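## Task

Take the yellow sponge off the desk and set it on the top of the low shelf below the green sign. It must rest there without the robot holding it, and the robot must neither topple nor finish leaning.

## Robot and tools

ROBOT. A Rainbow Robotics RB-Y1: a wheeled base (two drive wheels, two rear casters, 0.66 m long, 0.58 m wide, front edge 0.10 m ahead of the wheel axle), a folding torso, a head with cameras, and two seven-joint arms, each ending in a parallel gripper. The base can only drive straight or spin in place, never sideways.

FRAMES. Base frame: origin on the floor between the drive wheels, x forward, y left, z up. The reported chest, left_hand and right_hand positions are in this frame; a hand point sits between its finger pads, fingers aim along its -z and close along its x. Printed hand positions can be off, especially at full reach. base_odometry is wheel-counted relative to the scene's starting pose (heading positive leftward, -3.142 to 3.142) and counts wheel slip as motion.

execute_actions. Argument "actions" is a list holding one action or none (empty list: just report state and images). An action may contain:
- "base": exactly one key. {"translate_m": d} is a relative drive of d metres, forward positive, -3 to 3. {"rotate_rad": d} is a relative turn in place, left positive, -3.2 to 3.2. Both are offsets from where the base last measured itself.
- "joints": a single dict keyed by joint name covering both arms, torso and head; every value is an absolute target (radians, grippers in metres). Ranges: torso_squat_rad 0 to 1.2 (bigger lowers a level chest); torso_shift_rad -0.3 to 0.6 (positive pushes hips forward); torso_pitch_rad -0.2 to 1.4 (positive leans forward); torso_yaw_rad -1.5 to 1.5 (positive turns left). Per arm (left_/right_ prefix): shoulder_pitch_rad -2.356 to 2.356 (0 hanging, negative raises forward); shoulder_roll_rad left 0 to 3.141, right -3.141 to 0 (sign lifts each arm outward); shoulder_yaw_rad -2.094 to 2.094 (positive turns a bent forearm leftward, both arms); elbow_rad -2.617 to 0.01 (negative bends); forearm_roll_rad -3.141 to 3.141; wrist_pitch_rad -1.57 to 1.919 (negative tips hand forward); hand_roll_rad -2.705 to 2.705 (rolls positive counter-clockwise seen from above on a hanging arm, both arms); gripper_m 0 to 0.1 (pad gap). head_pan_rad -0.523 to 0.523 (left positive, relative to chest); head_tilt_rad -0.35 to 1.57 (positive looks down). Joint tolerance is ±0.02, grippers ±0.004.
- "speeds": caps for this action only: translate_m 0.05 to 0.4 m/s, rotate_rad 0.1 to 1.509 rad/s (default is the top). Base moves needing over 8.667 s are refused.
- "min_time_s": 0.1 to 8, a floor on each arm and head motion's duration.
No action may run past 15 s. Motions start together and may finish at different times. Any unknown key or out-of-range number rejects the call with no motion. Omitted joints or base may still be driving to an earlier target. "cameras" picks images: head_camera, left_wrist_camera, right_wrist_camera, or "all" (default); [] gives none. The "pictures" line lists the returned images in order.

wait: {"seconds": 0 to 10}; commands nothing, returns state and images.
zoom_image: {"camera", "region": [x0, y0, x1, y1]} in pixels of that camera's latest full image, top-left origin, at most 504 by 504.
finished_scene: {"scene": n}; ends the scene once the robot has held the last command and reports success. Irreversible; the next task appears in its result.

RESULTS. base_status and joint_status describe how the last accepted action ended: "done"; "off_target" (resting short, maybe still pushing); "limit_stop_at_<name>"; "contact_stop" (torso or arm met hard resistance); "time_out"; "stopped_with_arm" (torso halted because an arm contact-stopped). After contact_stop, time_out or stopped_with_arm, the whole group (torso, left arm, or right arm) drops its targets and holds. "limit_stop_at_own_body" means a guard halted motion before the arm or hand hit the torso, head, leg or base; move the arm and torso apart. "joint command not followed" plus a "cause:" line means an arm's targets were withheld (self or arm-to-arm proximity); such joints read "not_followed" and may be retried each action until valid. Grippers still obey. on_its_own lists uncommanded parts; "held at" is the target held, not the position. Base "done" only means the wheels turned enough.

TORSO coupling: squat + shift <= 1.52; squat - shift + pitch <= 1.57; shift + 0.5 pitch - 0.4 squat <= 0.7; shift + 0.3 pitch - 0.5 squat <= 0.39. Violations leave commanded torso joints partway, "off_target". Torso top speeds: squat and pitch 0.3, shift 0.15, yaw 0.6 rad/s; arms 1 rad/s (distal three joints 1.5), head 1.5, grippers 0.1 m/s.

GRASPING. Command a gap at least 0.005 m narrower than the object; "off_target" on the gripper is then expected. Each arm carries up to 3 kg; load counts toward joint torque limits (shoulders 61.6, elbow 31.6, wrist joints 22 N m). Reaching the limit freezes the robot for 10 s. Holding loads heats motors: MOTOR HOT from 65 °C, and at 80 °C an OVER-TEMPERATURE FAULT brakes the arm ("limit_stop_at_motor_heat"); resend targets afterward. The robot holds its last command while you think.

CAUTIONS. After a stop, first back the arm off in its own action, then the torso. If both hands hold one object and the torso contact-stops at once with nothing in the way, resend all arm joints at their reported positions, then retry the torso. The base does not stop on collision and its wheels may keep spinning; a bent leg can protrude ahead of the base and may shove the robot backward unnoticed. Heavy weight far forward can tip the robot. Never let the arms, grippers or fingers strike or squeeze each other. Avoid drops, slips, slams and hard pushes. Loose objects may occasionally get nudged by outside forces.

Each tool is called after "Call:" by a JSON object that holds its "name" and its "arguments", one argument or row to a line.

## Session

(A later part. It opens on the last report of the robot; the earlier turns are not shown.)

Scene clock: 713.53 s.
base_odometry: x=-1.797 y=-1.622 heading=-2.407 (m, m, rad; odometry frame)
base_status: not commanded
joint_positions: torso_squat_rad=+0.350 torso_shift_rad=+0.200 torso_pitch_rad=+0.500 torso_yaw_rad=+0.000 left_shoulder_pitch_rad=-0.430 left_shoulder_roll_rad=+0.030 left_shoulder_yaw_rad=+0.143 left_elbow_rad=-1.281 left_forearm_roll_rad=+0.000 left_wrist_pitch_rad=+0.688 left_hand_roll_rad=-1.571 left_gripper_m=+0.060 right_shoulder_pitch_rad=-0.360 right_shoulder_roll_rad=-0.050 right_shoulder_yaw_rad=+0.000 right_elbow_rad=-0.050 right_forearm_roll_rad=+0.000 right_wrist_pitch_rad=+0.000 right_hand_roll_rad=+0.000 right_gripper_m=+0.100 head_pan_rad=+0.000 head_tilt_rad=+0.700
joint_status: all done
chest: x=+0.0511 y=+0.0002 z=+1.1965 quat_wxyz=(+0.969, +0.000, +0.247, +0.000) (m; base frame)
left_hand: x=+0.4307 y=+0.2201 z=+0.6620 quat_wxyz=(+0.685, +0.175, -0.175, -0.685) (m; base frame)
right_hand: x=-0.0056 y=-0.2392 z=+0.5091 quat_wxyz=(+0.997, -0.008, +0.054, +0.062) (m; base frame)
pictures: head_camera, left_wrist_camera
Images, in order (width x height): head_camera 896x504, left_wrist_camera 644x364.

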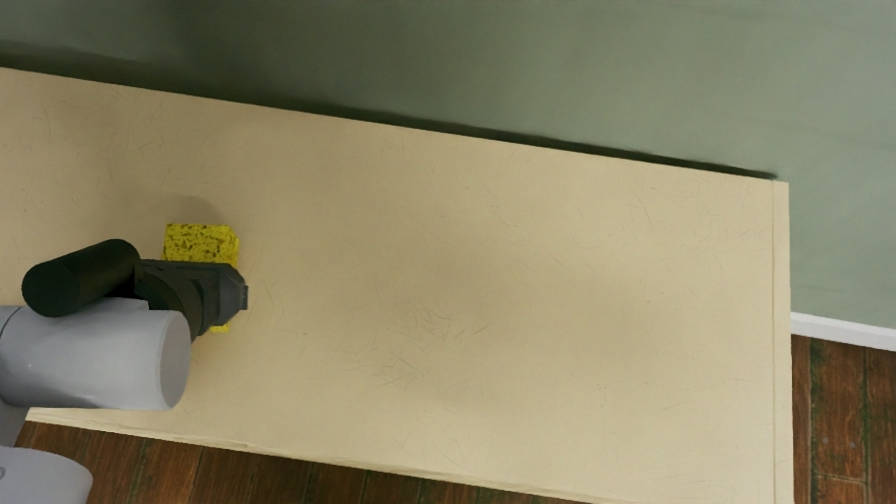

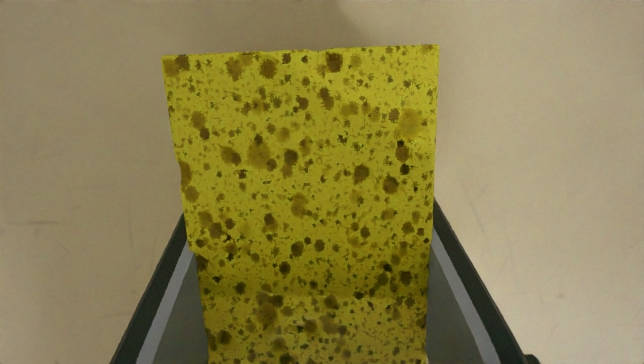

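Call:
{"name": "execute_actions", "arguments": {
  "actions": [
    {"joints": {"left_gripper_m": 0.1}}
  ],
  "cameras": ["head_camera", "left_wrist_camera"]
}}

Scene clock: 747.70 s.
base_odometry: x=-1.797 y=-1.622 heading=-2.407 (m, m, rad; odometry frame)
base_status: not commanded
joint_positions: torso_squat_rad=+0.350 torso_shift_rad=+0.200 torso_pitch_rad=+0.500 torso_yaw_rad=+0.000 left_shoulder_pitch_rad=-0.430 left_shoulder_roll_rad=+0.030 left_shoulder_yaw_rad=+0.143 left_elbow_rad=-1.281 left_forearm_roll_rad=+0.000 left_wrist_pitch_rad=+0.688 left_hand_roll_rad=-1.571 left_gripper_m=+0.100 right_shoulder_pitch_rad=-0.360 right_shoulder_roll_rad=-0.050 right_shoulder_yaw_rad=+0.000 right_elbow_rad=-0.050 right_forearm_roll_rad=+0.000 right_wrist_pitch_rad=+0.000 right_hand_roll_rad=+0.000 right_gripper_m=+0.100 head_pan_rad=+0.000 head_tilt_rad=+0.700
joint_status: all done
chest: x=+0.0511 y=+0.0002 z=+1.1965 quat_wxyz=(+0.969, +0.000, +0.247, +0.000) (m; base frame)
left_hand: x=+0.4307 y=+0.2201 z=+0.6620 quat_wxyz=(+0.685, +0.175, -0.175, -0.685) (m; base frame)
right_hand: x=-0.0056 y=-0.2392 z=+0.5091 quat_wxyz=(+0.997, -0.008, +0.054, +0.062) (m; base frame)
pictures: head_camera, left_wrist_camera
Images, in order (width x height): head_camera 896x504, left_wrist_camera 644x364.

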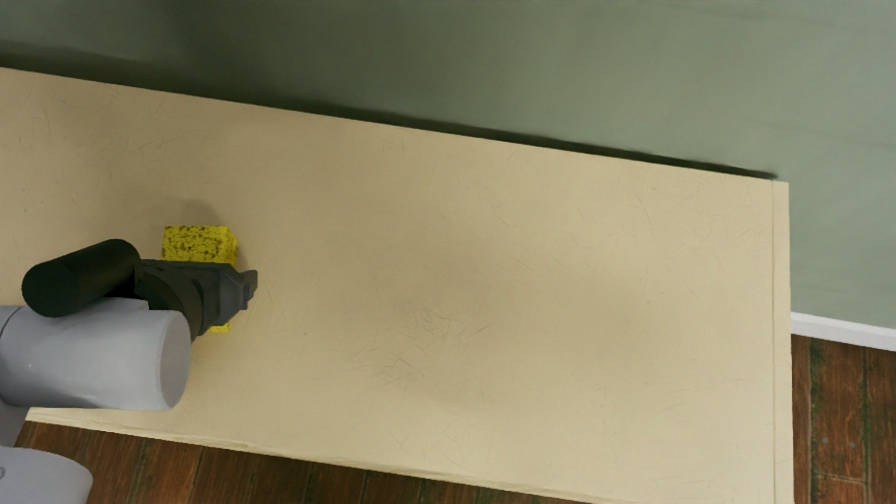

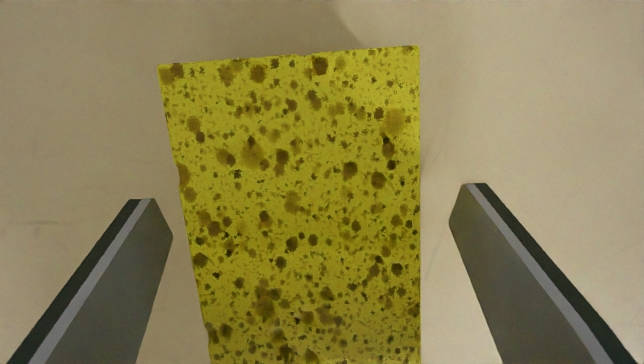

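Call:
{"name": "execute_actions", "arguments": {
  "actions": [
    {"joints": {"left_shoulder_pitch_rad": -0.334, "left_shoulder_roll_rad": 0.02, "left_shoulder_yaw_rad": 0.112, "left_elbow_rad": -1.649, "left_wrist_pitch_rad": 0.964}, "min_time_s": 0.6}
  ],
  "cameras": ["head_camera", "left_wrist_camera"]
}}

Scene clock: 754.20 s.
base_odometry: x=-1.797 y=-1.622 heading=-2.407 (m, m, rad; odometry frame)
base_status: not commanded
joint_positions: torso_squat_rad=+0.350 torso_shift_rad=+0.200 torso_pitch_rad=+0.500 torso_yaw_rad=+0.000 left_shoulder_pitch_rad=-0.334 left_shoulder_roll_rad=+0.020 left_shoulder_yaw_rad=+0.112 left_elbow_rad=-1.649 left_forearm_roll_rad=+0.000 left_wrist_pitch_rad=+0.964 left_hand_roll_rad=-1.571 left_gripper_m=+0.100 right_shoulder_pitch_rad=-0.360 right_shoulder_roll_rad=-0.050 right_shoulder_yaw_rad=+0.000 right_elbow_rad=-0.050 right_forearm_roll_rad=+0.000 right_wrist_pitch_rad=+0.000 right_hand_roll_rad=+0.000 right_gripper_m=+0.100 head_pan_rad=+0.000 head_tilt_rad=+0.700
joint_status: all done
chest: x=+0.0511 y=+0.0002 z=+1.1965 quat_wxyz=(+0.969, +0.000, +0.247, +0.000) (m; base frame)
left_hand: x=+0.4312 y=+0.2210 z=+0.7293 quat_wxyz=(+0.685, +0.176, -0.175, -0.685) (m; base frame)
right_hand: x=-0.0056 y=-0.2393 z=+0.5091 quat_wxyz=(+0.997, -0.008, +0.054, +0.062) (m; base frame)
pictures: head_camera, left_wrist_camera
Images, in order (width x height): head_camera 896x504, left_wrist_camera 644x364.

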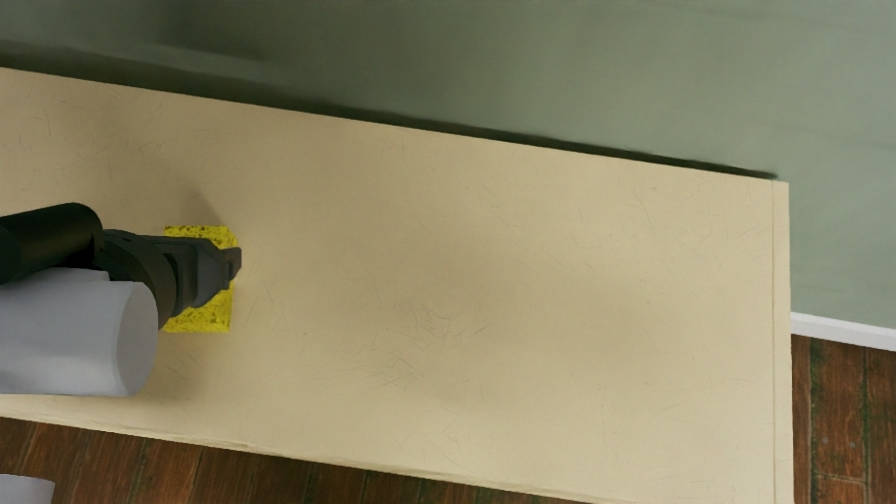

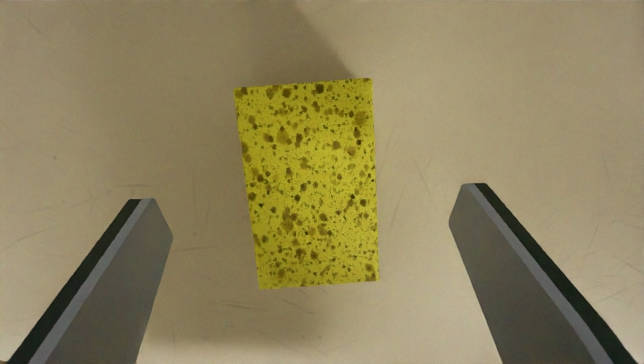

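Call:
{"name": "execute_actions", "arguments": {
  "actions": [
    {"joints": {"torso_pitch_rad": 0.0, "right_shoulder_pitch_rad": 0.03, "head_tilt_rad": -0.35, "head_pan_rad": 0.2}, "min_time_s": 1.2}
  ],
  "cameras": ["head_camera", "left_wrist_camera"]
}}

Scene clock: 765.30 s.
base_odometry: x=-1.797 y=-1.622 heading=-2.407 (m, m, rad; odometry frame)
base_status: not commanded
joint_positions: torso_squat_rad=+0.350 torso_shift_rad=+0.200 torso_pitch_rad=+0.000 torso_yaw_rad=+0.000 left_shoulder_pitch_rad=-0.334 left_shoulder_roll_rad=+0.020 left_shoulder_yaw_rad=+0.112 left_elbow_rad=-1.649 left_forearm_roll_rad=+0.000 left_wrist_pitch_rad=+0.964 left_hand_roll_rad=-1.571 left_gripper_m=+0.100 right_shoulder_pitch_rad=+0.030 right_shoulder_roll_rad=-0.050 right_shoulder_yaw_rad=+0.000 right_elbow_rad=-0.050 right_forearm_roll_rad=+0.000 right_wrist_pitch_rad=+0.000 right_hand_roll_rad=+0.000 right_gripper_m=+0.100 head_pan_rad=+0.200 head_tilt_rad=-0.350
joint_status: all done
chest: x=-0.0973 y=+0.0002 z=+1.2344 quat_wxyz=(+1.000, +0.000, +0.000, +0.000) (m; base frame)
left_hand: x=+0.4602 y=+0.2210 z=+1.0066 quat_wxyz=(+0.620, +0.340, -0.338, -0.621) (m; base frame)
right_hand: x=-0.0950 y=-0.2584 z=+0.5516 quat_wxyz=(+1.000, -0.025, -0.011, -0.004) (m; base frame)
pictures: head_camera, left_wrist_camera
Images, in order (width x height): head_camera 896x504, left_wrist_camera 644x364.

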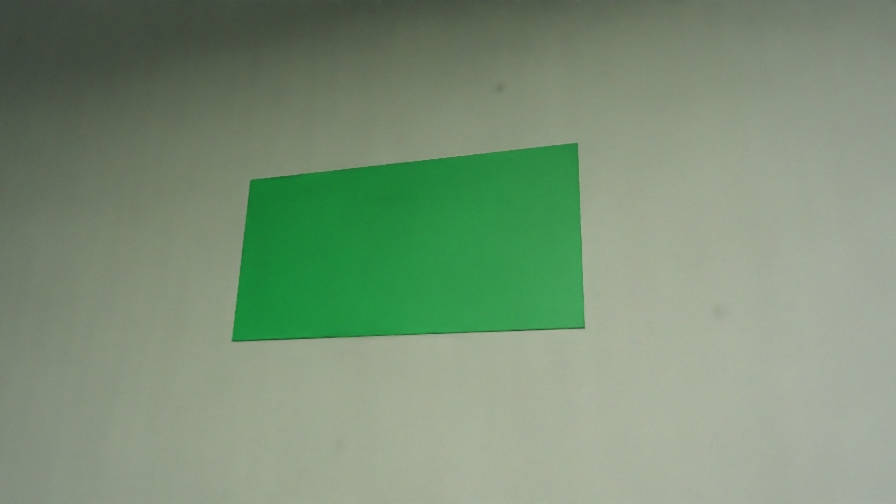

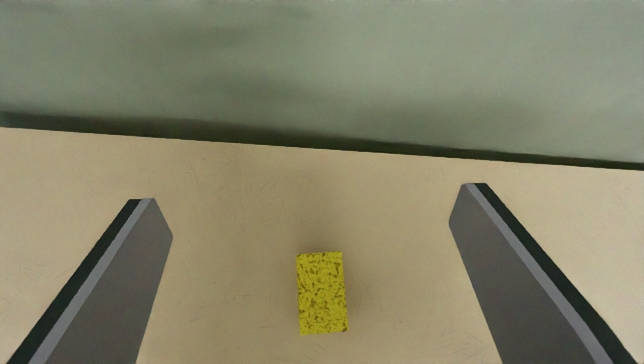

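The green sign is above this shelf, the sponge is resting on top, and the robot is upright and clear of it.

Call:
{"name": "finished_scene", "arguments": {
  "scene": 1
}}

The scene is finished: the task was done.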